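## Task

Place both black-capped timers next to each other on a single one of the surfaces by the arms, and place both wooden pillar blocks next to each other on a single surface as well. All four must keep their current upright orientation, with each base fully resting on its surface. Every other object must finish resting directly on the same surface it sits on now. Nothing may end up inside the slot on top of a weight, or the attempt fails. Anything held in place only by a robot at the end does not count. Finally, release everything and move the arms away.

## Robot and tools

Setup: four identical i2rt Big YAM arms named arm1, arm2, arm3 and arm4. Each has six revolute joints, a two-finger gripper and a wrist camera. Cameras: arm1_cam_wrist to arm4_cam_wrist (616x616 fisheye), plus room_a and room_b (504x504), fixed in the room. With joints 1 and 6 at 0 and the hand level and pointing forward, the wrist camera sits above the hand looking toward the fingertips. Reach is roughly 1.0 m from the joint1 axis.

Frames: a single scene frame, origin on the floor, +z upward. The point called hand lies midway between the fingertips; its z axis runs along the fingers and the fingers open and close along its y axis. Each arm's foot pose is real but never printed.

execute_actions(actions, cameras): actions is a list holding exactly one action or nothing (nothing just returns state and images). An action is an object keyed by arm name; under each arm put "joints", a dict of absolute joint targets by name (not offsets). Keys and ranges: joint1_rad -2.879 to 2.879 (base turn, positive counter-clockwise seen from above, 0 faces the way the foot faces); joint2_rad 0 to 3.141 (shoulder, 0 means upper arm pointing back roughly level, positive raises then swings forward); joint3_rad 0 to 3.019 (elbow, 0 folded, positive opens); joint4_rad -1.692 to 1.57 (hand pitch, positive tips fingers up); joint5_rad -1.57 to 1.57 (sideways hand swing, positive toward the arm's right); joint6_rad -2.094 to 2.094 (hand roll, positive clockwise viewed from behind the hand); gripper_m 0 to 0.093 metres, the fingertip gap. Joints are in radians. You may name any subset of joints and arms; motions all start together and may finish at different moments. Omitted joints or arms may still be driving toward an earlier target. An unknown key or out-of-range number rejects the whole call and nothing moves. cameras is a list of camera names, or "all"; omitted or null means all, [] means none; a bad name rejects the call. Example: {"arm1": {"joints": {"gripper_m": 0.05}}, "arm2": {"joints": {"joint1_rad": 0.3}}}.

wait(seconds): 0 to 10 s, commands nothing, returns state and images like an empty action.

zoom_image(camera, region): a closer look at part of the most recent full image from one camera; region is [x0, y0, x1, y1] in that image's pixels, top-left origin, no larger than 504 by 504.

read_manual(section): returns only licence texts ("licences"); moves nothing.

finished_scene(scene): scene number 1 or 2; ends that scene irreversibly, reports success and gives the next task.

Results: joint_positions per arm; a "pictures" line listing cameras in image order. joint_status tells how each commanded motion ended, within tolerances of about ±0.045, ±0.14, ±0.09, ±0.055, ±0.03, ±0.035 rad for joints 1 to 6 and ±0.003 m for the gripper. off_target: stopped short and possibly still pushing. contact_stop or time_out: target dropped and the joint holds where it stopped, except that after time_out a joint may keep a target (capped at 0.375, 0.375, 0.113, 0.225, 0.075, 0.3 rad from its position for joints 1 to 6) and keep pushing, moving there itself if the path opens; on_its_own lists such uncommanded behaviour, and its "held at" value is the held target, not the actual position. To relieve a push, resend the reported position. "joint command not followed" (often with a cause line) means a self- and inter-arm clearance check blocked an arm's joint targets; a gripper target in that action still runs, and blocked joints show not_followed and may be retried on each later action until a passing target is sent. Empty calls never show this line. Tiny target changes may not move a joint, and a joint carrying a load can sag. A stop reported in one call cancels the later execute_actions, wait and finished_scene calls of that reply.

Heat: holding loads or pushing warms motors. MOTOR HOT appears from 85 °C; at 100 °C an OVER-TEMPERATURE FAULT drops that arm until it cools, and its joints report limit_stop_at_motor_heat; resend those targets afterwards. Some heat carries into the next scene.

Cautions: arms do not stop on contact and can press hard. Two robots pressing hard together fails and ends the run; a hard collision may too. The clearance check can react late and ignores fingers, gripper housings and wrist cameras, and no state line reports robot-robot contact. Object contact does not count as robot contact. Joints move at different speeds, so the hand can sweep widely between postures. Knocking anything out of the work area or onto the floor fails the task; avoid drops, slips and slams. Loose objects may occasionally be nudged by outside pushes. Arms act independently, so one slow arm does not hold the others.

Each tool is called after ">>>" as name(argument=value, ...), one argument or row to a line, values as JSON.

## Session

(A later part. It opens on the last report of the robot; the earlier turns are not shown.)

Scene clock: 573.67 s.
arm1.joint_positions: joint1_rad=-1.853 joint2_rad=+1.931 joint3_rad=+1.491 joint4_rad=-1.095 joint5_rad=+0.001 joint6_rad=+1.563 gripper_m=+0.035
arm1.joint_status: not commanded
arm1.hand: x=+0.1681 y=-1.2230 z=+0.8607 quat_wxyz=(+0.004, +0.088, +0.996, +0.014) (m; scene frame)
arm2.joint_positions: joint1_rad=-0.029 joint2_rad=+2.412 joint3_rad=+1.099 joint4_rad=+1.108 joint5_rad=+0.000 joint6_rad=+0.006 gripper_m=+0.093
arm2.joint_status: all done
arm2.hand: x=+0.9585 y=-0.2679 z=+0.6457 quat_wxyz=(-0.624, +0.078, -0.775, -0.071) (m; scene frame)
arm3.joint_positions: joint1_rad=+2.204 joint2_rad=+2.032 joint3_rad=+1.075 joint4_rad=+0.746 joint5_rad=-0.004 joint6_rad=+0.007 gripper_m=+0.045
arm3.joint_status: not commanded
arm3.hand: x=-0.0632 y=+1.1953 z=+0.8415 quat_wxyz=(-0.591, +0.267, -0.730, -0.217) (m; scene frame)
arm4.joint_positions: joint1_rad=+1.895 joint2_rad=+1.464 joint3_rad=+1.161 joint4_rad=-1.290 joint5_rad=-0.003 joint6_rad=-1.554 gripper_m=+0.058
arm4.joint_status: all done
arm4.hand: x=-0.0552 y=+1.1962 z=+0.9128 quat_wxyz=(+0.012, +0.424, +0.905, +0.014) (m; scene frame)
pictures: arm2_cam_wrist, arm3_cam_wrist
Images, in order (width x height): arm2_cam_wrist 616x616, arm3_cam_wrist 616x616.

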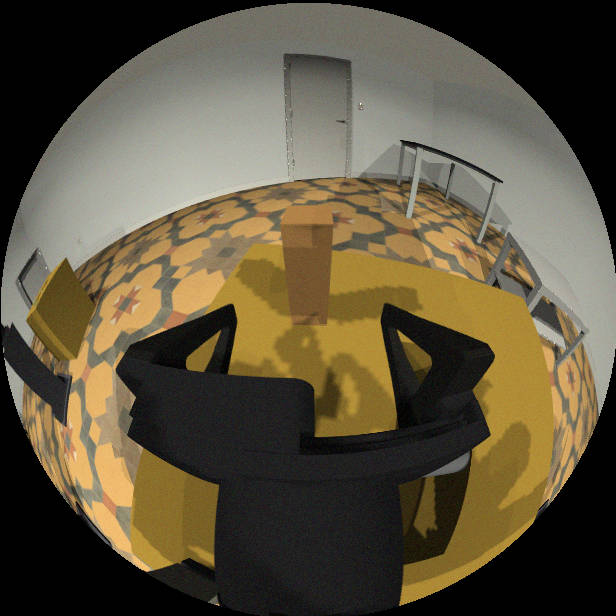

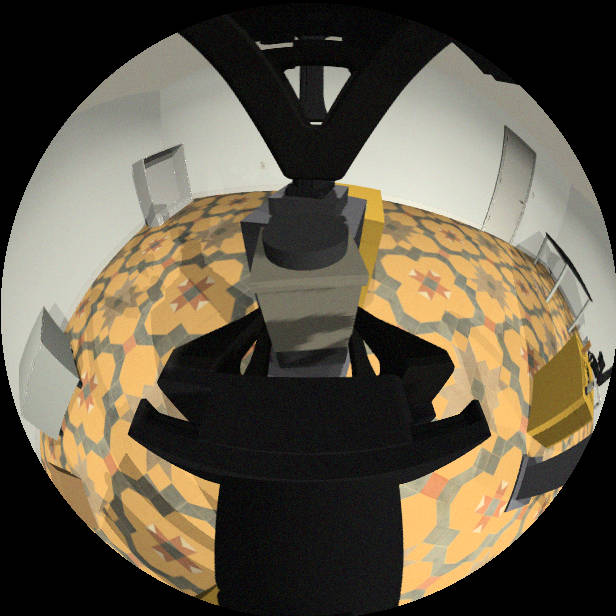

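>>> execute_actions(
  actions=[
    {"arm2":{"joints":{"joint2_rad":1.962,"joint3_rad":0.92,"joint4_rad":0.845}},"arm4":{"joints":{"joint2_rad":1.0,"joint3_rad":1.2,"joint4_rad":-1.5}},"arm1":{"joints":{"joint4_rad":-1.13}}},
  ],
  cameras=[],
)

>>> execute_actions(
  actions=[
    {"arm2":{"joints":{"joint1_rad":-1.974}},"arm3":{"joints":{"joint1_rad":0.596}}},
  ],
  cameras=["arm2_cam_wrist","room_b"],
)

Scene clock: 630.97 s.
arm1.joint_positions: joint1_rad=-1.853 joint2_rad=+1.931 joint3_rad=+1.491 joint4_rad=-1.114 joint5_rad=+0.001 joint6_rad=+1.563 gripper_m=+0.035
arm1.joint_status: all done
arm1.hand: x=+0.1673 y=-1.2277 z=+0.8606 quat_wxyz=(+0.003, +0.088, +0.996, +0.004) (m; scene frame)
arm2.joint_positions: joint1_rad=-0.029 joint2_rad=+1.946 joint3_rad=+0.910 joint4_rad=+0.853 joint5_rad=+0.000 joint6_rad=+0.006 gripper_m=+0.093
arm2.joint_status: all done
arm2.hand: x=+0.9336 y=-0.2744 z=+0.8178 quat_wxyz=(-0.633, +0.077, -0.767, -0.072) (m; scene frame)
arm3.joint_positions: joint1_rad=+2.204 joint2_rad=+2.032 joint3_rad=+1.075 joint4_rad=+0.746 joint5_rad=-0.004 joint6_rad=+0.007 gripper_m=+0.045
arm3.joint_status: not commanded
arm3.hand: x=-0.0632 y=+1.1953 z=+0.8415 quat_wxyz=(-0.591, +0.267, -0.730, -0.217) (m; scene frame)
arm4.joint_positions: joint1_rad=+1.895 joint2_rad=+0.994 joint3_rad=+1.166 joint4_rad=-1.493 joint5_rad=-0.003 joint6_rad=-1.555 gripper_m=+0.058
arm4.joint_status: all done
arm4.hand: x=+0.0172 y=+1.2601 z=+1.0717 quat_wxyz=(-0.044, +0.421, +0.899, -0.110) (m; scene frame)
pictures: none
No camera images: the call's "cameras" was empty. Leave "cameras" out to get every camera's image.

Scene clock: 632.97 s.
arm1.joint_positions: joint1_rad=-1.853 joint2_rad=+1.931 joint3_rad=+1.491 joint4_rad=-1.114 joint5_rad=+0.001 joint6_rad=+1.563 gripper_m=+0.035
arm1.joint_status: not commanded
arm1.hand: x=+0.1673 y=-1.2277 z=+0.8606 quat_wxyz=(+0.003, +0.088, +0.996, +0.004) (m; scene frame)
arm2.joint_positions: joint1_rad=-1.981 joint2_rad=+1.946 joint3_rad=+0.910 joint4_rad=+0.853 joint5_rad=+0.001 joint6_rad=+0.006 gripper_m=+0.093
arm2.joint_status: all done
arm2.hand: x=+0.1753 y=-1.0632 z=+0.8212 quat_wxyz=(-0.410, -0.588, -0.496, +0.490) (m; scene frame)
arm3.joint_positions: joint1_rad=+0.590 joint2_rad=+2.032 joint3_rad=+1.093 joint4_rad=+0.746 joint5_rad=+0.003 joint6_rad=+0.007 gripper_m=+0.045
arm3.joint_status: all done
arm3.hand: x=-0.1691 y=+0.1672 z=+0.8532 quat_wxyz=(-0.574, -0.343, -0.689, +0.280) (m; scene frame)
arm4.joint_positions: joint1_rad=+1.895 joint2_rad=+0.994 joint3_rad=+1.166 joint4_rad=-1.493 joint5_rad=-0.003 joint6_rad=-1.555 gripper_m=+0.058
arm4.joint_status: not commanded
arm4.hand: x=+0.0172 y=+1.2601 z=+1.0717 quat_wxyz=(-0.044, +0.421, +0.899, -0.110) (m; scene frame)
pictures: arm2_cam_wrist, room_b
Images, in order (width x height): arm2_cam_wrist 616x616, room_b 504x504.

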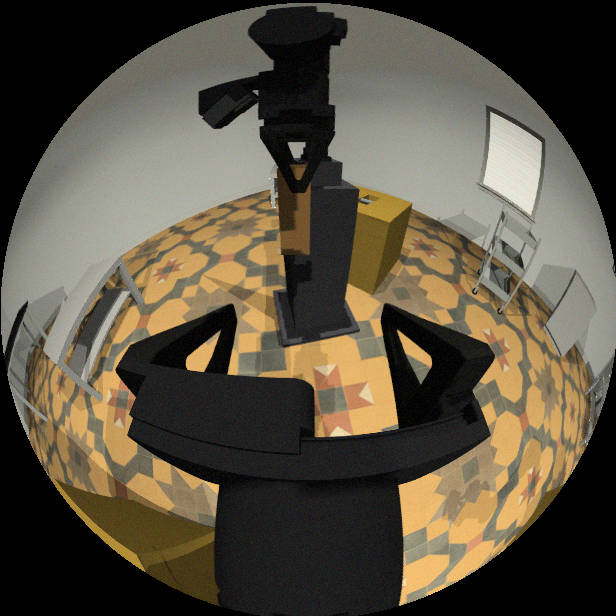

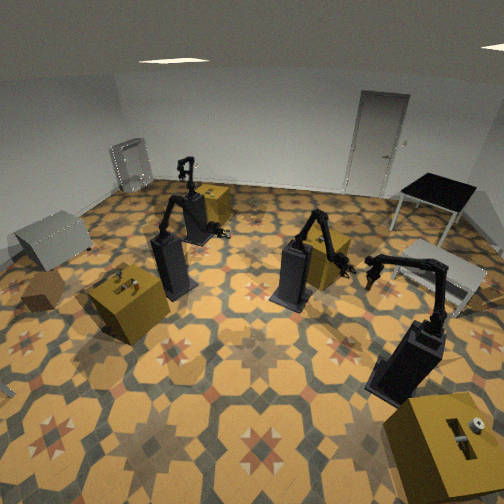

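>>> execute_actions(
  actions=[
    {"arm2":{"joints":{"joint1_rad":-1.952,"joint2_rad":2.138,"joint3_rad":1.268,"joint4_rad":0.692}}},
  ],
  cameras=["arm2_cam_wrist"],
)

Scene clock: 648.10 s.
arm1.joint_positions: joint1_rad=-1.853 joint2_rad=+1.931 joint3_rad=+1.491 joint4_rad=-1.114 joint5_rad=+0.001 joint6_rad=+1.563 gripper_m=+0.035
arm1.joint_status: not commanded
arm1.hand: x=+0.1673 y=-1.2277 z=+0.8606 quat_wxyz=(+0.003, +0.088, +0.996, +0.004) (m; scene frame)
arm2.joint_positions: joint1_rad=-1.959 joint2_rad=+2.137 joint3_rad=+1.244 joint4_rad=+0.696 joint5_rad=+0.001 joint6_rad=+0.006 gripper_m=+0.093
arm2.joint_status: all done
arm2.hand: x=+0.1745 y=-1.1669 z=+0.8040 quat_wxyz=(-0.411, -0.586, -0.506, +0.481) (m; scene frame)
arm3.joint_positions: joint1_rad=+0.590 joint2_rad=+2.032 joint3_rad=+1.093 joint4_rad=+0.746 joint5_rad=+0.003 joint6_rad=+0.007 gripper_m=+0.045
arm3.joint_status: not commanded
arm3.hand: x=-0.1691 y=+0.1672 z=+0.8532 quat_wxyz=(-0.574, -0.343, -0.689, +0.280) (m; scene frame)
arm4.joint_positions: joint1_rad=+1.895 joint2_rad=+0.994 joint3_rad=+1.166 joint4_rad=-1.493 joint5_rad=-0.003 joint6_rad=-1.555 gripper_m=+0.058
arm4.joint_status: not commanded
arm4.hand: x=+0.0172 y=+1.2601 z=+1.0717 quat_wxyz=(-0.044, +0.421, +0.899, -0.110) (m; scene frame)
pictures: arm2_cam_wrist
Images, in order (width x height): arm2_cam_wrist 616x616.

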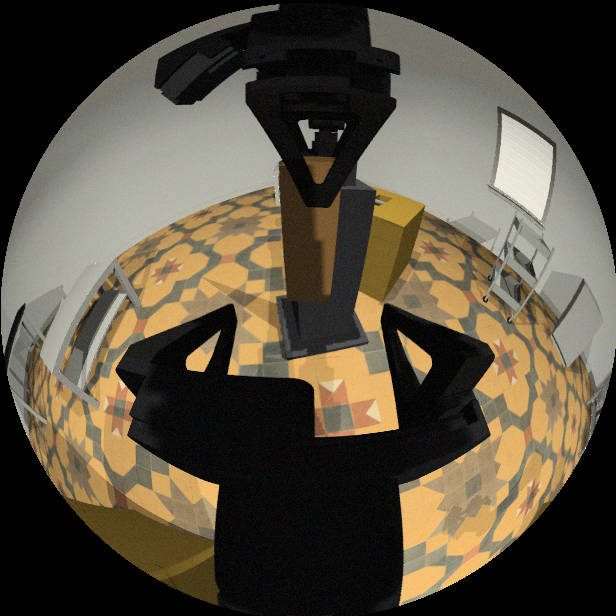

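>>> execute_actions(
  actions=[
    {"arm2":{"joints":{"joint2_rad":2.22,"joint3_rad":1.462,"joint4_rad":0.58}}},
  ],
  cameras=["arm2_cam_wrist","arm1_cam_wrist"],
)

Scene clock: 656.77 s.
arm1.joint_positions: joint1_rad=-1.853 joint2_rad=+1.931 joint3_rad=+1.491 joint4_rad=-1.114 joint5_rad=+0.001 joint6_rad=+1.563 gripper_m=+0.035
arm1.joint_status: not commanded
arm1.hand: x=+0.1673 y=-1.2277 z=+0.8606 quat_wxyz=(+0.003, +0.088, +0.996, +0.004) (m; scene frame)
arm2.joint_positions: joint1_rad=-1.959 joint2_rad=+2.213 joint3_rad=+1.429 joint4_rad=+0.589 joint5_rad=+0.001 joint6_rad=+0.006 gripper_m=+0.093
arm2.joint_status: all done
arm2.hand: x=+0.1669 y=-1.2182 z=+0.8112 quat_wxyz=(-0.412, -0.586, -0.505, +0.481) (m; scene frame)
arm3.joint_positions: joint1_rad=+0.590 joint2_rad=+2.032 joint3_rad=+1.093 joint4_rad=+0.746 joint5_rad=+0.003 joint6_rad=+0.007 gripper_m=+0.045
arm3.joint_status: not commanded
arm3.hand: x=-0.1691 y=+0.1672 z=+0.8532 quat_wxyz=(-0.574, -0.343, -0.689, +0.280) (m; scene frame)
arm4.joint_positions: joint1_rad=+1.895 joint2_rad=+0.994 joint3_rad=+1.166 joint4_rad=-1.493 joint5_rad=-0.003 joint6_rad=-1.555 gripper_m=+0.058
arm4.joint_status: not commanded
arm4.hand: x=+0.0172 y=+1.2601 z=+1.0717 quat_wxyz=(-0.044, +0.421, +0.899, -0.110) (m; scene frame)
pictures: arm1_cam_wrist, arm2_cam_wrist
Images, in order (width x height): arm1_cam_wrist 616x616, arm2_cam_wrist 616x616.

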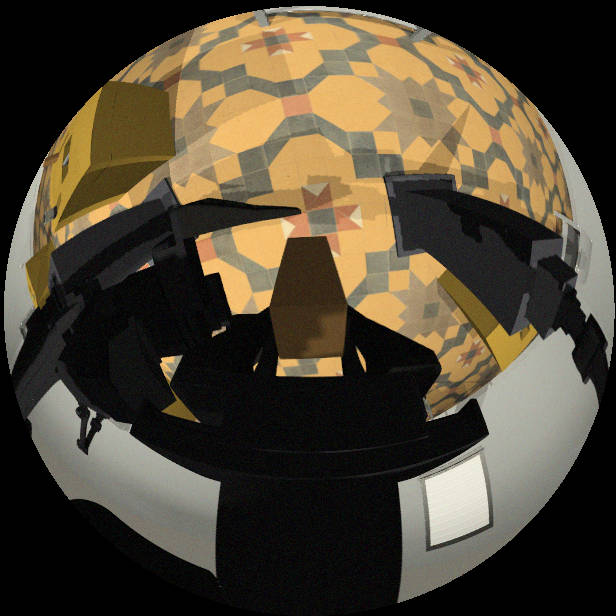

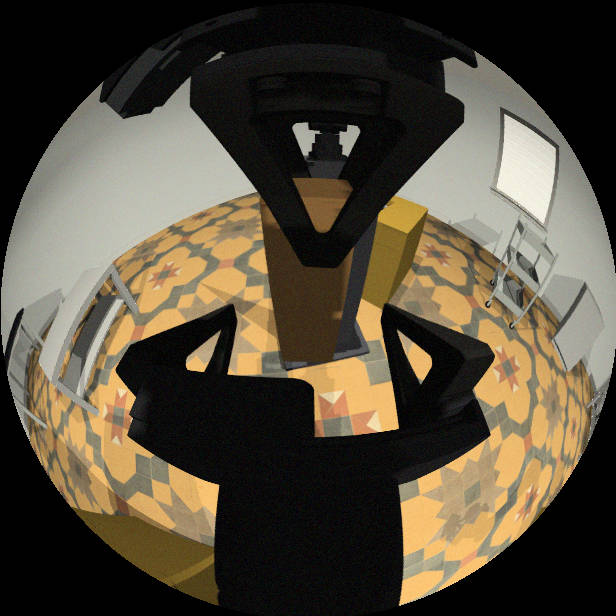

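>>> execute_actions(
  actions=[
    {"arm2":{"joints":{"joint2_rad":2.245,"joint3_rad":1.5,"joint4_rad":0.562}}},
  ],
  cameras=[],
)

>>> execute_actions(
  actions=[
    {"arm2":{"joints":{"gripper_m":0.015}}},
  ],
  cameras=["arm2_cam_wrist","arm1_cam_wrist"],
)

Scene clock: 665.30 s.
arm1.joint_positions: joint1_rad=-1.853 joint2_rad=+1.931 joint3_rad=+1.491 joint4_rad=-1.114 joint5_rad=+0.001 joint6_rad=+1.563 gripper_m=+0.035
arm1.joint_status: not commanded
arm1.hand: x=+0.1673 y=-1.2277 z=+0.8606 quat_wxyz=(+0.003, +0.088, +0.996, +0.004) (m; scene frame)
arm2.joint_positions: joint1_rad=-1.959 joint2_rad=+2.222 joint3_rad=+1.459 joint4_rad=+0.571 joint5_rad=+0.001 joint6_rad=+0.006 gripper_m=+0.093
arm2.joint_status: all done
arm2.hand: x=+0.1658 y=-1.2264 z=+0.8153 quat_wxyz=(-0.413, -0.585, -0.505, +0.483) (m; scene frame)
arm3.joint_positions: joint1_rad=+0.590 joint2_rad=+2.032 joint3_rad=+1.093 joint4_rad=+0.746 joint5_rad=+0.003 joint6_rad=+0.007 gripper_m=+0.045
arm3.joint_status: not commanded
arm3.hand: x=-0.1691 y=+0.1672 z=+0.8532 quat_wxyz=(-0.574, -0.343, -0.689, +0.280) (m; scene frame)
arm4.joint_positions: joint1_rad=+1.895 joint2_rad=+0.994 joint3_rad=+1.166 joint4_rad=-1.493 joint5_rad=-0.003 joint6_rad=-1.555 gripper_m=+0.058
arm4.joint_status: not commanded
arm4.hand: x=+0.0172 y=+1.2601 z=+1.0717 quat_wxyz=(-0.044, +0.421, +0.899, -0.110) (m; scene frame)
pictures: none
No camera images: the call's "cameras" was empty. Leave "cameras" out to get every camera's image.

Scene clock: 665.97 s.
arm1.joint_positions: joint1_rad=-1.853 joint2_rad=+1.931 joint3_rad=+1.491 joint4_rad=-1.115 joint5_rad=+0.000 joint6_rad=+1.562 gripper_m=+0.035
arm1.joint_status: not commanded
arm1.hand: x=+0.1672 y=-1.2277 z=+0.8606 quat_wxyz=(+0.003, +0.088, +0.996, +0.004) (m; scene frame)
arm2.joint_positions: joint1_rad=-1.959 joint2_rad=+2.222 joint3_rad=+1.459 joint4_rad=+0.571 joint5_rad=+0.002 joint6_rad=+0.006 gripper_m=+0.034
arm2.joint_status: gripper_m off_target (ended at +0.034, target +0.015)
arm2.hand: x=+0.1657 y=-1.2263 z=+0.8152 quat_wxyz=(-0.413, -0.585, -0.505, +0.483) (m; scene frame)
arm3.joint_positions: joint1_rad=+0.590 joint2_rad=+2.032 joint3_rad=+1.093 joint4_rad=+0.746 joint5_rad=+0.003 joint6_rad=+0.007 gripper_m=+0.045
arm3.joint_status: not commanded
arm3.hand: x=-0.1691 y=+0.1672 z=+0.8532 quat_wxyz=(-0.574, -0.343, -0.689, +0.280) (m; scene frame)
arm4.joint_positions: joint1_rad=+1.895 joint2_rad=+0.994 joint3_rad=+1.166 joint4_rad=-1.493 joint5_rad=-0.003 joint6_rad=-1.555 gripper_m=+0.058
arm4.joint_status: not commanded
arm4.hand: x=+0.0172 y=+1.2601 z=+1.0717 quat_wxyz=(-0.044, +0.421, +0.899, -0.110) (m; scene frame)
pictures: arm1_cam_wrist, arm2_cam_wrist
Images, in order (width x height): arm1_cam_wrist 616x616, arm2_cam_wrist 616x616.

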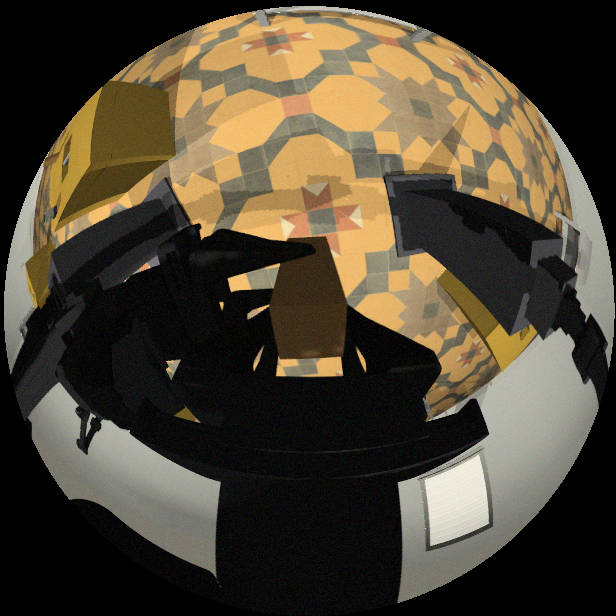

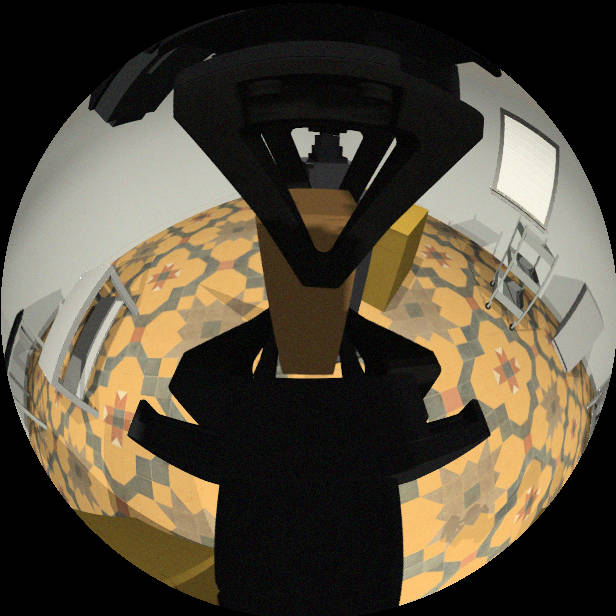

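>>> execute_actions(
  actions=[
    {"arm1":{"joints":{"gripper_m":0.055}}},
  ],
  cameras=[],
)

>>> execute_actions(
  actions=[
    {"arm1":{"joints":{"joint2_rad":1.85,"joint3_rad":1.6,"joint4_rad":-1.27}}},
  ],
  cameras=[],
)

>>> execute_actions(
  actions=[
    {"arm1":{"joints":{"joint2_rad":1.2,"joint3_rad":1.3,"joint4_rad":-1.5}},"arm2":{"joints":{"joint1_rad":-0.42,"joint2_rad":2.15,"joint3_rad":1.36,"joint4_rad":0.62}}},
  ],
  cameras=["arm2_cam_wrist"],
)

>>> execute_actions(
  actions=[
    {"arm2":{"joints":{"joint2_rad":2.485,"joint3_rad":1.36,"joint4_rad":0.97}}},
  ],
  cameras=["arm2_cam_wrist","room_a"],
)

Scene clock: 691.17 s.
arm1.joint_positions: joint1_rad=-1.853 joint2_rad=+1.931 joint3_rad=+1.491 joint4_rad=-1.115 joint5_rad=+0.000 joint6_rad=+1.564 gripper_m=+0.055
arm1.joint_status: all done
arm1.hand: x=+0.1672 y=-1.2277 z=+0.8606 quat_wxyz=(+0.003, +0.088, +0.996, +0.004) (m; scene frame)
arm2.joint_positions: joint1_rad=-1.959 joint2_rad=+2.231 joint3_rad=+1.459 joint4_rad=+0.566 joint5_rad=+0.001 joint6_rad=+0.006 gripper_m=+0.034
arm2.joint_status: not commanded
arm2.hand: x=+0.1659 y=-1.2256 z=+0.8072 quat_wxyz=(-0.409, -0.588, -0.508, +0.478) (m; scene frame)
arm3.joint_positions: joint1_rad=+0.590 joint2_rad=+2.032 joint3_rad=+1.093 joint4_rad=+0.746 joint5_rad=+0.003 joint6_rad=+0.007 gripper_m=+0.045
arm3.joint_status: not commanded
arm3.hand: x=-0.1691 y=+0.1672 z=+0.8532 quat_wxyz=(-0.574, -0.343, -0.689, +0.280) (m; scene frame)
arm4.joint_positions: joint1_rad=+1.895 joint2_rad=+0.994 joint3_rad=+1.166 joint4_rad=-1.493 joint5_rad=-0.003 joint6_rad=-1.555 gripper_m=+0.058
arm4.joint_status: not commanded
arm4.hand: x=+0.0172 y=+1.2601 z=+1.0717 quat_wxyz=(-0.044, +0.421, +0.899, -0.110) (m; scene frame)
pictures: none
No camera images: the call's "cameras" was empty. Leave "cameras" out to get every camera's image.

Scene clock: 692.30 s.
arm1.joint_positions: joint1_rad=-1.853 joint2_rad=+1.850 joint3_rad=+1.567 joint4_rad=-1.255 joint5_rad=+0.000 joint6_rad=+1.564 gripper_m=+0.055
arm1.joint_status: all done
arm1.hand: x=+0.1665 y=-1.2293 z=+0.9316 quat_wxyz=(+0.004, +0.088, +0.996, +0.012) (m; scene frame)
arm2.joint_positions: joint1_rad=-1.959 joint2_rad=+2.232 joint3_rad=+1.462 joint4_rad=+0.565 joint5_rad=+0.001 joint6_rad=+0.006 gripper_m=+0.034
arm2.joint_status: not commanded
arm2.hand: x=+0.1658 y=-1.2262 z=+0.8074 quat_wxyz=(-0.409, -0.588, -0.508, +0.479) (m; scene frame)
arm3.joint_positions: joint1_rad=+0.590 joint2_rad=+2.032 joint3_rad=+1.093 joint4_rad=+0.746 joint5_rad=+0.003 joint6_rad=+0.007 gripper_m=+0.045
arm3.joint_status: not commanded
arm3.hand: x=-0.1691 y=+0.1672 z=+0.8532 quat_wxyz=(-0.574, -0.343, -0.689, +0.280) (m; scene frame)
arm4.joint_positions: joint1_rad=+1.895 joint2_rad=+0.994 joint3_rad=+1.166 joint4_rad=-1.493 joint5_rad=-0.003 joint6_rad=-1.555 gripper_m=+0.058
arm4.joint_status: not commanded
arm4.hand: x=+0.0172 y=+1.2601 z=+1.0717 quat_wxyz=(-0.044, +0.421, +0.899, -0.110) (m; scene frame)
pictures: none
No camera images: the call's "cameras" was empty. Leave "cameras" out to get every camera's image.

Scene clock: 694.23 s.
arm1.joint_positions: joint1_rad=-1.853 joint2_rad=+1.181 joint3_rad=+1.297 joint4_rad=-1.486 joint5_rad=+0.000 joint6_rad=+1.564 gripper_m=+0.055
arm1.joint_status: all done
arm1.hand: x=+0.1297 y=-1.4215 z=+1.1194 quat_wxyz=(+0.012, +0.088, +0.992, +0.095) (m; scene frame)
arm2.joint_positions: joint1_rad=-0.410 joint2_rad=+2.166 joint3_rad=+1.357 joint4_rad=+0.600 joint5_rad=-0.002 joint6_rad=+0.006 gripper_m=+0.034
arm2.joint_status: all done
arm2.hand: x=+1.0710 y=-0.5465 z=+0.8091 quat_wxyz=(-0.624, -0.069, -0.777, +0.049) (m; scene frame)
arm3.joint_positions: joint1_rad=+0.590 joint2_rad=+2.032 joint3_rad=+1.093 joint4_rad=+0.746 joint5_rad=+0.003 joint6_rad=+0.007 gripper_m=+0.045
arm3.joint_status: not commanded
arm3.hand: x=-0.1691 y=+0.1672 z=+0.8532 quat_wxyz=(-0.574, -0.343, -0.689, +0.280) (m; scene frame)
arm4.joint_positions: joint1_rad=+1.895 joint2_rad=+0.994 joint3_rad=+1.166 joint4_rad=-1.493 joint5_rad=-0.003 joint6_rad=-1.555 gripper_m=+0.058
arm4.joint_status: not commanded
arm4.hand: x=+0.0172 y=+1.2601 z=+1.0717 quat_wxyz=(-0.044, +0.421, +0.899, -0.110) (m; scene frame)
pictures: arm2_cam_wrist
Images, in order (width x height): arm2_cam_wrist 616x616.

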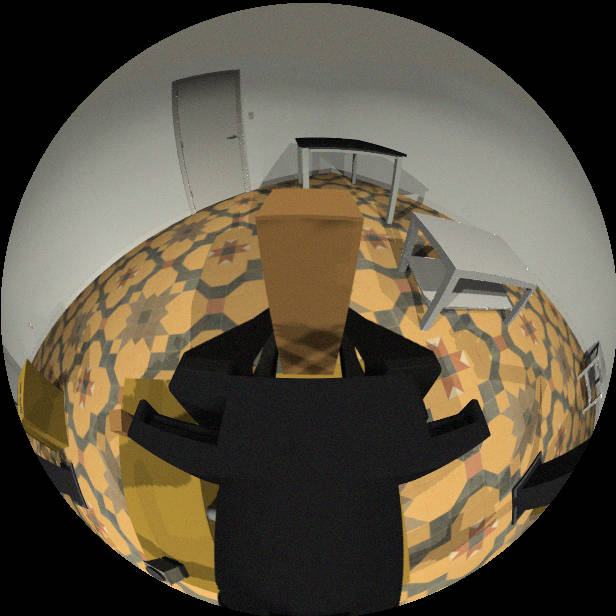

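Scene clock: 695.53 s.
arm1.joint_positions: joint1_rad=-1.853 joint2_rad=+1.181 joint3_rad=+1.297 joint4_rad=-1.486 joint5_rad=+0.000 joint6_rad=+1.564 gripper_m=+0.055
arm1.joint_status: not commanded
arm1.hand: x=+0.1297 y=-1.4215 z=+1.1194 quat_wxyz=(+0.012, +0.088, +0.992, +0.095) (m; scene frame)
arm2.joint_positions: joint1_rad=-0.410 joint2_rad=+2.501 joint3_rad=+1.340 joint4_rad=+0.949 joint5_rad=-0.002 joint6_rad=+0.003 gripper_m=+0.034
arm2.joint_status: all done
arm2.hand: x=+1.0339 y=-0.5396 z=+0.6312 quat_wxyz=(-0.623, -0.068, -0.778, +0.050) (m; scene frame)
arm3.joint_positions: joint1_rad=+0.590 joint2_rad=+2.032 joint3_rad=+1.093 joint4_rad=+0.746 joint5_rad=+0.003 joint6_rad=+0.007 gripper_m=+0.045
arm3.joint_status: not commanded
arm3.hand: x=-0.1691 y=+0.1672 z=+0.8532 quat_wxyz=(-0.574, -0.343, -0.689, +0.280) (m; scene frame)
arm4.joint_positions: joint1_rad=+1.895 joint2_rad=+0.994 joint3_rad=+1.166 joint4_rad=-1.493 joint5_rad=-0.003 joint6_rad=-1.555 gripper_m=+0.058
arm4.joint_status: not commanded
arm4.hand: x=+0.0172 y=+1.2601 z=+1.0717 quat_wxyz=(-0.044, +0.421, +0.899, -0.110) (m; scene frame)
pictures: arm2_cam_wrist, room_a
Images, in order (width x height): arm2_cam_wrist 616x616, room_a 504x504.

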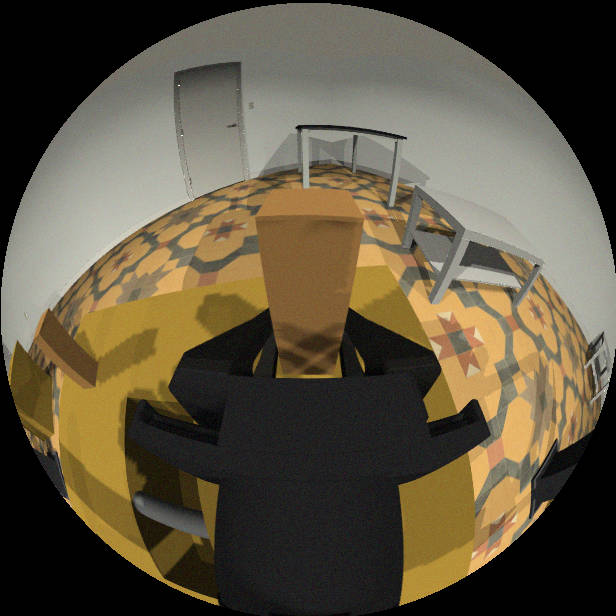

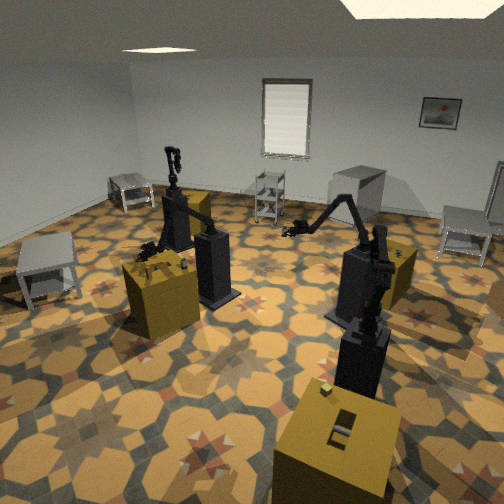

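>>> execute_actions(
  actions=[
    {"arm2":{"joints":{"joint2_rad":2.545,"joint4_rad":1.005}}},
  ],
  cameras=["room_a"],
)

>>> zoom_image(
  camera="room_a",
  region=[115, 230, 195, 290],
)

Scene clock: 706.33 s.
arm1.joint_positions: joint1_rad=-1.853 joint2_rad=+1.181 joint3_rad=+1.297 joint4_rad=-1.486 joint5_rad=+0.000 joint6_rad=+1.564 gripper_m=+0.055
arm1.joint_status: not commanded
arm1.hand: x=+0.1297 y=-1.4215 z=+1.1194 quat_wxyz=(+0.012, +0.088, +0.992, +0.095) (m; scene frame)
arm2.joint_positions: joint1_rad=-0.410 joint2_rad=+2.537 joint3_rad=+1.340 joint4_rad=+0.986 joint5_rad=-0.002 joint6_rad=+0.003 gripper_m=+0.034
arm2.joint_status: all done
arm2.hand: x=+1.0272 y=-0.5384 z=+0.6139 quat_wxyz=(-0.623, -0.068, -0.778, +0.050) (m; scene frame)
arm3.joint_positions: joint1_rad=+0.590 joint2_rad=+2.032 joint3_rad=+1.093 joint4_rad=+0.746 joint5_rad=+0.003 joint6_rad=+0.007 gripper_m=+0.045
arm3.joint_status: not commanded
arm3.hand: x=-0.1691 y=+0.1672 z=+0.8532 quat_wxyz=(-0.574, -0.343, -0.689, +0.280) (m; scene frame)
arm4.joint_positions: joint1_rad=+1.895 joint2_rad=+0.994 joint3_rad=+1.166 joint4_rad=-1.493 joint5_rad=-0.003 joint6_rad=-1.555 gripper_m=+0.058
arm4.joint_status: not commanded
arm4.hand: x=+0.0172 y=+1.2601 z=+1.0717 quat_wxyz=(-0.044, +0.421, +0.899, -0.110) (m; scene frame)
pictures: room_a
Images, in order (width x height): room_a 504x504.

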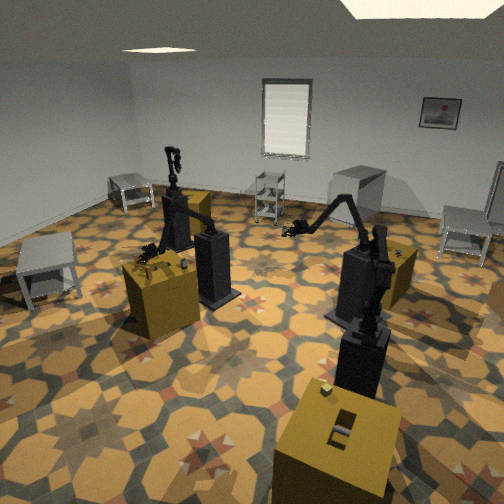

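Region (115, 230, 195, 290) of room_a's 504x504 image, scaled by 6.300, with more detail than that image has; it fills the top 378 rows of this view, and the rest is white.

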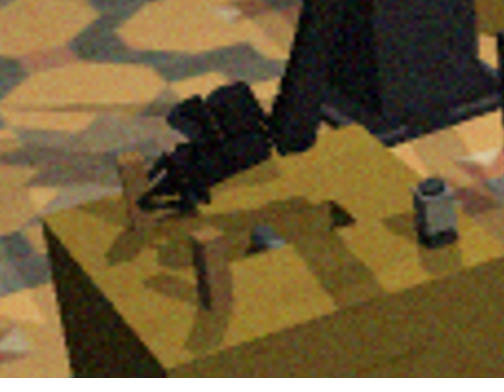

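>>> execute_actions(
  actions=[
    {"arm2":{"joints":{"joint2_rad":2.575,"joint4_rad":1.03}}},
  ],
  cameras=["arm2_cam_wrist"],
)

Scene clock: 715.40 s.
arm1.joint_positions: joint1_rad=-1.853 joint2_rad=+1.181 joint3_rad=+1.297 joint4_rad=-1.486 joint5_rad=+0.000 joint6_rad=+1.564 gripper_m=+0.055
arm1.joint_status: not commanded
arm1.hand: x=+0.1297 y=-1.4215 z=+1.1194 quat_wxyz=(+0.012, +0.088, +0.992, +0.095) (m; scene frame)
arm2.joint_positions: joint1_rad=-0.410 joint2_rad=+2.548 joint3_rad=+1.340 joint4_rad=+1.016 joint5_rad=-0.002 joint6_rad=+0.003 gripper_m=+0.034
arm2.joint_status: all done
arm2.hand: x=+1.0257 y=-0.5382 z=+0.6125 quat_wxyz=(-0.630, -0.067, -0.772, +0.050) (m; scene frame)
arm3.joint_positions: joint1_rad=+0.590 joint2_rad=+2.032 joint3_rad=+1.093 joint4_rad=+0.746 joint5_rad=+0.003 joint6_rad=+0.007 gripper_m=+0.045
arm3.joint_status: not commanded
arm3.hand: x=-0.1691 y=+0.1672 z=+0.8532 quat_wxyz=(-0.574, -0.343, -0.689, +0.280) (m; scene frame)
arm4.joint_positions: joint1_rad=+1.895 joint2_rad=+0.994 joint3_rad=+1.166 joint4_rad=-1.493 joint5_rad=-0.003 joint6_rad=-1.555 gripper_m=+0.058
arm4.joint_status: not commanded
arm4.hand: x=+0.0172 y=+1.2601 z=+1.0717 quat_wxyz=(-0.044, +0.421, +0.899, -0.110) (m; scene frame)
pictures: arm2_cam_wrist
Images, in order (width x height): arm2_cam_wrist 616x616.

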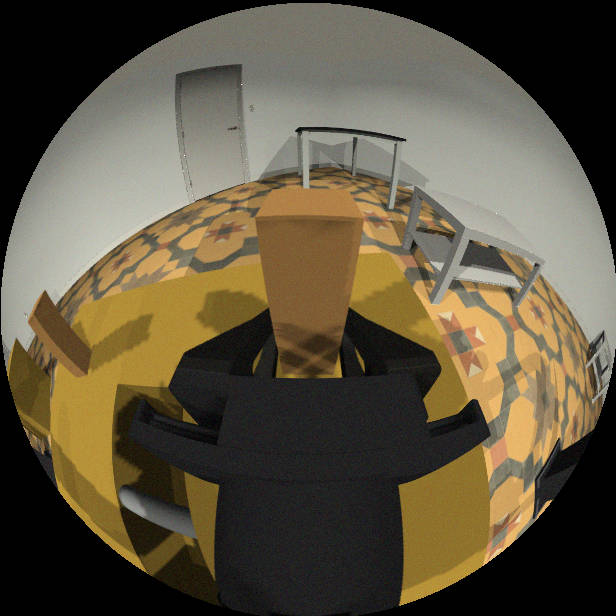

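>>> execute_actions(
  actions=[
    {"arm2":{"joints":{"joint2_rad":2.55,"gripper_m":0.093}}},
  ],
  cameras=[],
)

>>> execute_actions(
  actions=[
    {"arm2":{"joints":{"joint2_rad":2.44,"joint3_rad":1.12,"joint4_rad":1.12}}},
  ],
  cameras=["arm2_cam_wrist"],
)

>>> execute_actions(
  actions=[
    {"arm2":{"joints":{"joint2_rad":1.7,"joint3_rad":0.95,"joint4_rad":0.6}},"arm3":{"joints":{"joint2_rad":2.41,"joint3_rad":1.76,"joint4_rad":0.48}}},
  ],
  cameras=[],
)

>>> execute_actions(
  actions=[
    {"arm2":{"joints":{"joint1_rad":1.976,"joint2_rad":1.6,"joint3_rad":1.6,"joint4_rad":-1.55,"joint6_rad":1.57,"gripper_m":0.07}}},
  ],
  cameras=["arm2_cam_wrist","arm3_cam_wrist"],
)

Scene clock: 742.93 s.
arm1.joint_positions: joint1_rad=-1.853 joint2_rad=+1.181 joint3_rad=+1.297 joint4_rad=-1.486 joint5_rad=+0.000 joint6_rad=+1.564 gripper_m=+0.055
arm1.joint_status: not commanded
arm1.hand: x=+0.1297 y=-1.4215 z=+1.1194 quat_wxyz=(+0.012, +0.088, +0.992, +0.095) (m; scene frame)
arm2.joint_positions: joint1_rad=-0.410 joint2_rad=+2.548 joint3_rad=+1.340 joint4_rad=+1.017 joint5_rad=-0.002 joint6_rad=+0.003 gripper_m=+0.093
arm2.joint_status: all done
arm2.hand: x=+1.0257 y=-0.5382 z=+0.6126 quat_wxyz=(-0.630, -0.067, -0.772, +0.051) (m; scene frame)
arm3.joint_positions: joint1_rad=+0.590 joint2_rad=+2.032 joint3_rad=+1.093 joint4_rad=+0.746 joint5_rad=+0.003 joint6_rad=+0.007 gripper_m=+0.045
arm3.joint_status: not commanded
arm3.hand: x=-0.1691 y=+0.1672 z=+0.8532 quat_wxyz=(-0.574, -0.343, -0.689, +0.280) (m; scene frame)
arm4.joint_positions: joint1_rad=+1.895 joint2_rad=+0.994 joint3_rad=+1.166 joint4_rad=-1.493 joint5_rad=-0.003 joint6_rad=-1.555 gripper_m=+0.058
arm4.joint_status: not commanded
arm4.hand: x=+0.0172 y=+1.2601 z=+1.0717 quat_wxyz=(-0.044, +0.421, +0.899, -0.110) (m; scene frame)
pictures: none
No camera images: the call's "cameras" was empty. Leave "cameras" out to get every camera's image.

Scene clock: 743.93 s.
arm1.joint_positions: joint1_rad=-1.853 joint2_rad=+1.181 joint3_rad=+1.297 joint4_rad=-1.486 joint5_rad=+0.000 joint6_rad=+1.564 gripper_m=+0.055
arm1.joint_status: not commanded
arm1.hand: x=+0.1297 y=-1.4215 z=+1.1194 quat_wxyz=(+0.012, +0.088, +0.992, +0.095) (m; scene frame)
arm2.joint_positions: joint1_rad=-0.410 joint2_rad=+2.427 joint3_rad=+1.117 joint4_rad=+1.109 joint5_rad=-0.002 joint6_rad=+0.003 gripper_m=+0.093
arm2.joint_status: all done
arm2.hand: x=+0.9680 y=-0.5284 z=+0.6404 quat_wxyz=(-0.626, -0.068, -0.775, +0.050) (m; scene frame)
arm3.joint_positions: joint1_rad=+0.590 joint2_rad=+2.032 joint3_rad=+1.093 joint4_rad=+0.746 joint5_rad=+0.003 joint6_rad=+0.007 gripper_m=+0.045
arm3.joint_status: not commanded
arm3.hand: x=-0.1691 y=+0.1672 z=+0.8532 quat_wxyz=(-0.574, -0.343, -0.689, +0.280) (m; scene frame)
arm4.joint_positions: joint1_rad=+1.895 joint2_rad=+0.994 joint3_rad=+1.166 joint4_rad=-1.493 joint5_rad=-0.003 joint6_rad=-1.555 gripper_m=+0.058
arm4.joint_status: not commanded
arm4.hand: x=+0.0172 y=+1.2601 z=+1.0717 quat_wxyz=(-0.044, +0.421, +0.899, -0.110) (m; scene frame)
pictures: arm2_cam_wrist
Images, in order (width x height): arm2_cam_wrist 616x616.

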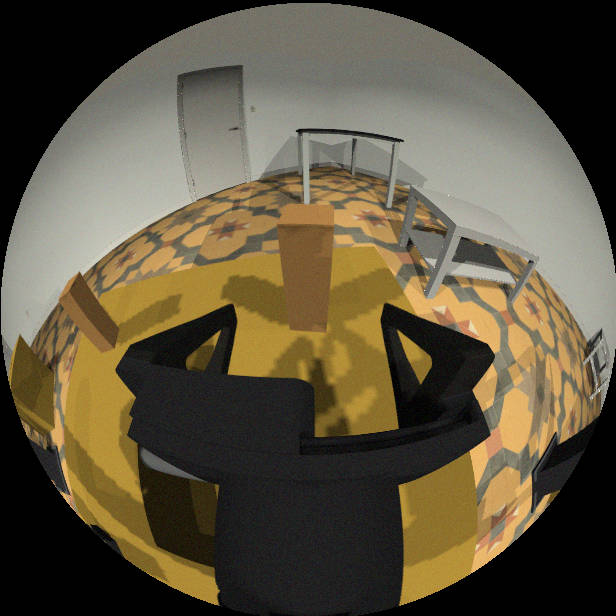

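Scene clock: 745.47 s.
arm1.joint_positions: joint1_rad=-1.853 joint2_rad=+1.181 joint3_rad=+1.297 joint4_rad=-1.486 joint5_rad=+0.000 joint6_rad=+1.564 gripper_m=+0.055
arm1.joint_status: not commanded
arm1.hand: x=+0.1297 y=-1.4215 z=+1.1194 quat_wxyz=(+0.012, +0.088, +0.992, +0.095) (m; scene frame)
arm2.joint_positions: joint1_rad=-0.410 joint2_rad=+1.683 joint3_rad=+0.937 joint4_rad=+0.609 joint5_rad=-0.002 joint6_rad=+0.003 gripper_m=+0.093
arm2.joint_status: all done
arm2.hand: x=+0.9354 y=-0.5238 z=+0.9382 quat_wxyz=(-0.651, -0.066, -0.754, +0.052) (m; scene frame)
arm3.joint_positions: joint1_rad=+0.590 joint2_rad=+2.413 joint3_rad=+1.713 joint4_rad=+0.482 joint5_rad=+0.003 joint6_rad=+0.007 gripper_m=+0.045
arm3.joint_status: all done
arm3.hand: x=-0.0689 y=+0.0375 z=+0.8025 quat_wxyz=(-0.565, -0.347, -0.696, +0.276) (m; scene frame)
arm4.joint_positions: joint1_rad=+1.895 joint2_rad=+0.994 joint3_rad=+1.166 joint4_rad=-1.493 joint5_rad=-0.003 joint6_rad=-1.555 gripper_m=+0.058
arm4.joint_status: not commanded
arm4.hand: x=+0.0172 y=+1.2601 z=+1.0717 quat_wxyz=(-0.044, +0.421, +0.899, -0.110) (m; scene frame)
pictures: none
No camera images: the call's "cameras" was empty. Leave "cameras" out to get every camera's image.

Scene clock: 747.70 s.
arm1.joint_positions: joint1_rad=-1.853 joint2_rad=+1.181 joint3_rad=+1.297 joint4_rad=-1.486 joint5_rad=+0.000 joint6_rad=+1.564 gripper_m=+0.055
arm1.joint_status: not commanded
arm1.hand: x=+0.1297 y=-1.4215 z=+1.1194 quat_wxyz=(+0.012, +0.088, +0.992, +0.095) (m; scene frame)
arm2.joint_positions: joint1_rad=+1.981 joint2_rad=+1.609 joint3_rad=+1.572 joint4_rad=-1.541 joint5_rad=-0.002 joint6_rad=+1.556 gripper_m=+0.070
arm2.joint_status: all done
arm2.hand: x=-0.0038 y=-0.0280 z=+0.9893 quat_wxyz=(+0.003, +0.327, -0.945, +0.000) (m; scene frame)
arm3.joint_positions: joint1_rad=+0.590 joint2_rad=+2.413 joint3_rad=+1.713 joint4_rad=+0.482 joint5_rad=+0.003 joint6_rad=+0.007 gripper_m=+0.045
arm3.joint_status: not commanded
arm3.hand: x=-0.0689 y=+0.0375 z=+0.8025 quat_wxyz=(-0.565, -0.347, -0.696, +0.276) (m; scene frame)
arm4.joint_positions: joint1_rad=+1.895 joint2_rad=+0.994 joint3_rad=+1.166 joint4_rad=-1.493 joint5_rad=-0.003 joint6_rad=-1.555 gripper_m=+0.058
arm4.joint_status: not commanded
arm4.hand: x=+0.0172 y=+1.2601 z=+1.0717 quat_wxyz=(-0.044, +0.421, +0.899, -0.110) (m; scene frame)
pictures: arm2_cam_wrist, arm3_cam_wrist
Images, in order (width x height): arm2_cam_wrist 616x616, arm3_cam_wrist 616x616.

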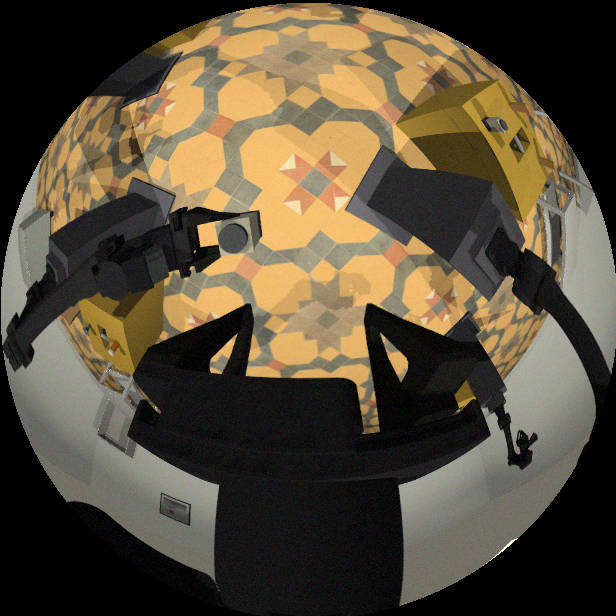

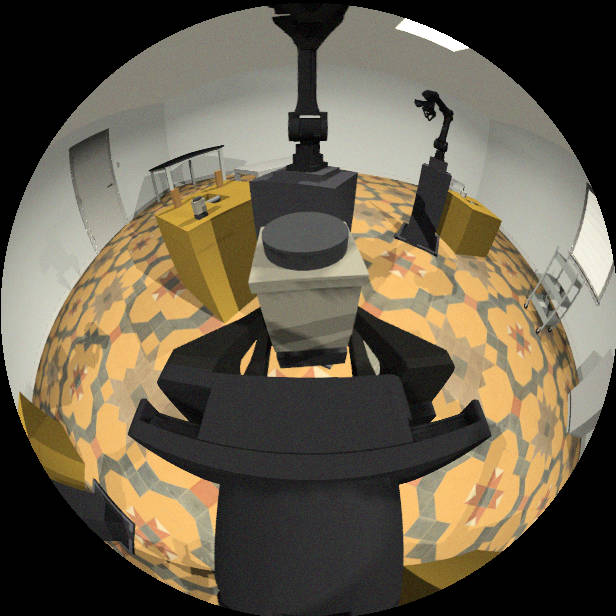

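>>> execute_actions(
  actions=[
    {"arm2":{"joints":{"joint2_rad":1.875,"joint3_rad":1.75,"joint4_rad":-1.395}}},
  ],
  cameras=["arm2_cam_wrist","arm3_cam_wrist"],
)

Scene clock: 756.73 s.
arm1.joint_positions: joint1_rad=-1.853 joint2_rad=+1.181 joint3_rad=+1.297 joint4_rad=-1.486 joint5_rad=+0.000 joint6_rad=+1.564 gripper_m=+0.055
arm1.joint_status: not commanded
arm1.hand: x=+0.1297 y=-1.4215 z=+1.1194 quat_wxyz=(+0.012, +0.088, +0.992, +0.095) (m; scene frame)
arm2.joint_positions: joint1_rad=+1.981 joint2_rad=+1.882 joint3_rad=+1.727 joint4_rad=-1.402 joint5_rad=-0.002 joint6_rad=+1.557 gripper_m=+0.070
arm2.joint_status: all done
arm2.hand: x=-0.0646 y=+0.0514 z=+0.9093 quat_wxyz=(+0.007, +0.326, -0.945, -0.010) (m; scene frame)
arm3.joint_positions: joint1_rad=+0.590 joint2_rad=+2.413 joint3_rad=+1.713 joint4_rad=+0.482 joint5_rad=+0.003 joint6_rad=+0.007 gripper_m=+0.045
arm3.joint_status: not commanded
arm3.hand: x=-0.0689 y=+0.0375 z=+0.8025 quat_wxyz=(-0.565, -0.347, -0.696, +0.276) (m; scene frame)
arm4.joint_positions: joint1_rad=+1.895 joint2_rad=+0.994 joint3_rad=+1.166 joint4_rad=-1.493 joint5_rad=-0.003 joint6_rad=-1.555 gripper_m=+0.058
arm4.joint_status: not commanded
arm4.hand: x=+0.0172 y=+1.2601 z=+1.0717 quat_wxyz=(-0.044, +0.421, +0.899, -0.110) (m; scene frame)
pictures: arm2_cam_wrist, arm3_cam_wrist
Images, in order (width x height): arm2_cam_wrist 616x616, arm3_cam_wrist 616x616.

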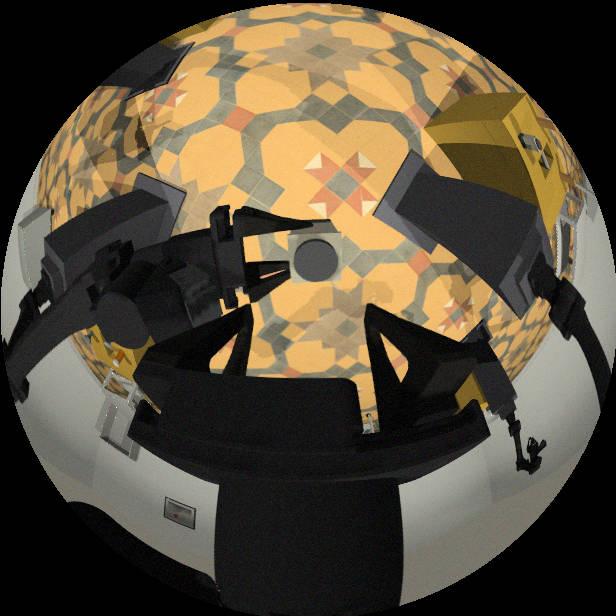

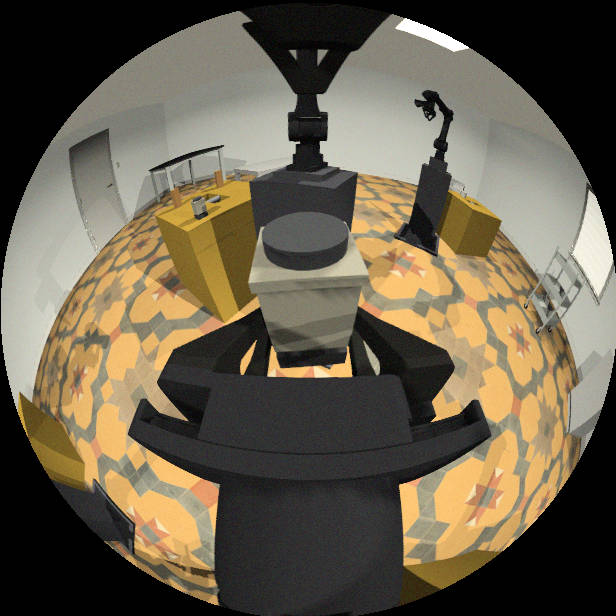

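>>> execute_actions(
  actions=[
    {"arm2":{"joints":{"joint2_rad":1.915,"joint3_rad":1.645,"joint4_rad":-1.295,"gripper_m":0.062}}},
  ],
  cameras=["arm2_cam_wrist","arm3_cam_wrist"],
)

Scene clock: 769.10 s.
arm1.joint_positions: joint1_rad=-1.853 joint2_rad=+1.181 joint3_rad=+1.297 joint4_rad=-1.486 joint5_rad=+0.000 joint6_rad=+1.564 gripper_m=+0.055
arm1.joint_status: not commanded
arm1.hand: x=+0.1297 y=-1.4215 z=+1.1194 quat_wxyz=(+0.012, +0.088, +0.992, +0.095) (m; scene frame)
arm2.joint_positions: joint1_rad=+1.981 joint2_rad=+1.907 joint3_rad=+1.641 joint4_rad=-1.305 joint5_rad=-0.002 joint6_rad=+1.557 gripper_m=+0.062
arm2.joint_status: all done
arm2.hand: x=-0.0626 y=+0.0484 z=+0.8633 quat_wxyz=(+0.004, +0.326, -0.945, -0.003) (m; scene frame)
arm3.joint_positions: joint1_rad=+0.590 joint2_rad=+2.413 joint3_rad=+1.713 joint4_rad=+0.482 joint5_rad=+0.003 joint6_rad=+0.007 gripper_m=+0.045
arm3.joint_status: not commanded
arm3.hand: x=-0.0689 y=+0.0375 z=+0.8025 quat_wxyz=(-0.565, -0.347, -0.696, +0.276) (m; scene frame)
arm4.joint_positions: joint1_rad=+1.895 joint2_rad=+0.994 joint3_rad=+1.166 joint4_rad=-1.493 joint5_rad=-0.003 joint6_rad=-1.555 gripper_m=+0.058
arm4.joint_status: not commanded
arm4.hand: x=+0.0172 y=+1.2601 z=+1.0717 quat_wxyz=(-0.044, +0.421, +0.899, -0.110) (m; scene frame)
pictures: arm2_cam_wrist, arm3_cam_wrist
Images, in order (width x height): arm2_cam_wrist 616x616, arm3_cam_wrist 616x616.

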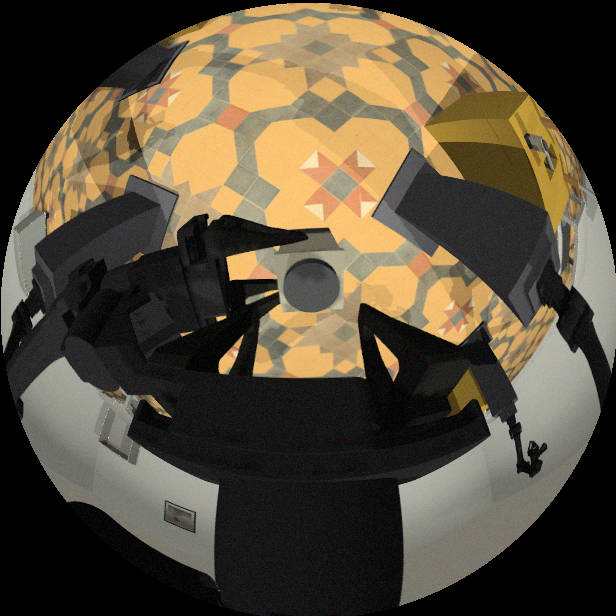

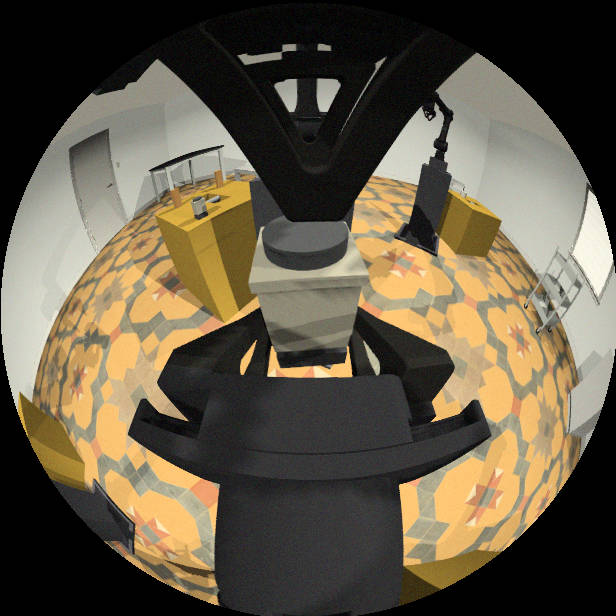

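>>> execute_actions(
  actions=[
    {"arm2":{"joints":{"joint2_rad":1.94,"joint3_rad":1.6,"joint4_rad":-1.23}}},
  ],
  cameras=["arm2_cam_wrist","arm3_cam_wrist"],
)

Scene clock: 780.90 s.
arm1.joint_positions: joint1_rad=-1.853 joint2_rad=+1.181 joint3_rad=+1.297 joint4_rad=-1.486 joint5_rad=+0.000 joint6_rad=+1.564 gripper_m=+0.055
arm1.joint_status: not commanded
arm1.hand: x=+0.1297 y=-1.4215 z=+1.1194 quat_wxyz=(+0.012, +0.088, +0.992, +0.095) (m; scene frame)
arm2.joint_positions: joint1_rad=+1.981 joint2_rad=+1.926 joint3_rad=+1.599 joint4_rad=-1.240 joint5_rad=-0.002 joint6_rad=+1.557 gripper_m=+0.062
arm2.joint_status: all done
arm2.hand: x=-0.0632 y=+0.0490 z=+0.8371 quat_wxyz=(+0.005, +0.326, -0.945, -0.005) (m; scene frame)
arm3.joint_positions: joint1_rad=+0.590 joint2_rad=+2.413 joint3_rad=+1.713 joint4_rad=+0.482 joint5_rad=+0.003 joint6_rad=+0.007 gripper_m=+0.045
arm3.joint_status: not commanded
arm3.hand: x=-0.0689 y=+0.0375 z=+0.8025 quat_wxyz=(-0.565, -0.347, -0.696, +0.276) (m; scene frame)
arm4.joint_positions: joint1_rad=+1.895 joint2_rad=+0.994 joint3_rad=+1.166 joint4_rad=-1.493 joint5_rad=-0.003 joint6_rad=-1.555 gripper_m=+0.058
arm4.joint_status: not commanded
arm4.hand: x=+0.0172 y=+1.2601 z=+1.0717 quat_wxyz=(-0.044, +0.421, +0.899, -0.110) (m; scene frame)
pictures: arm2_cam_wrist, arm3_cam_wrist
Images, in order (width x height): arm2_cam_wrist 616x616, arm3_cam_wrist 616x616.

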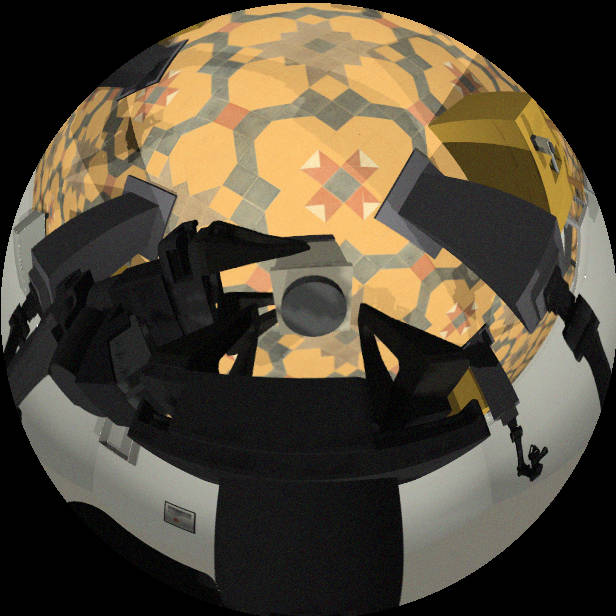

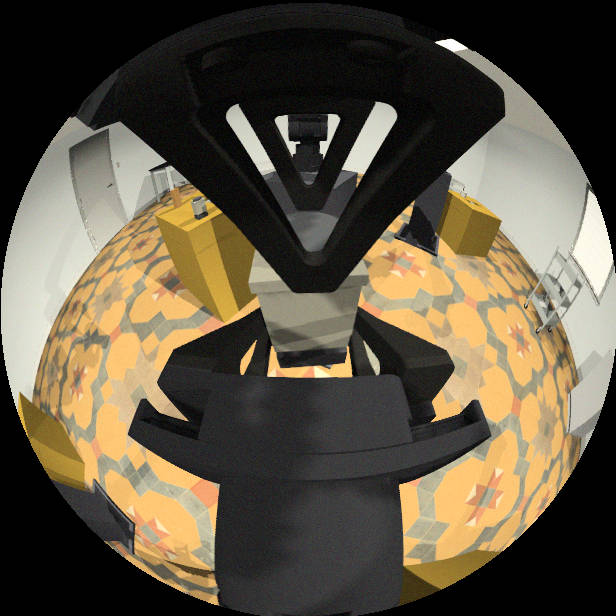

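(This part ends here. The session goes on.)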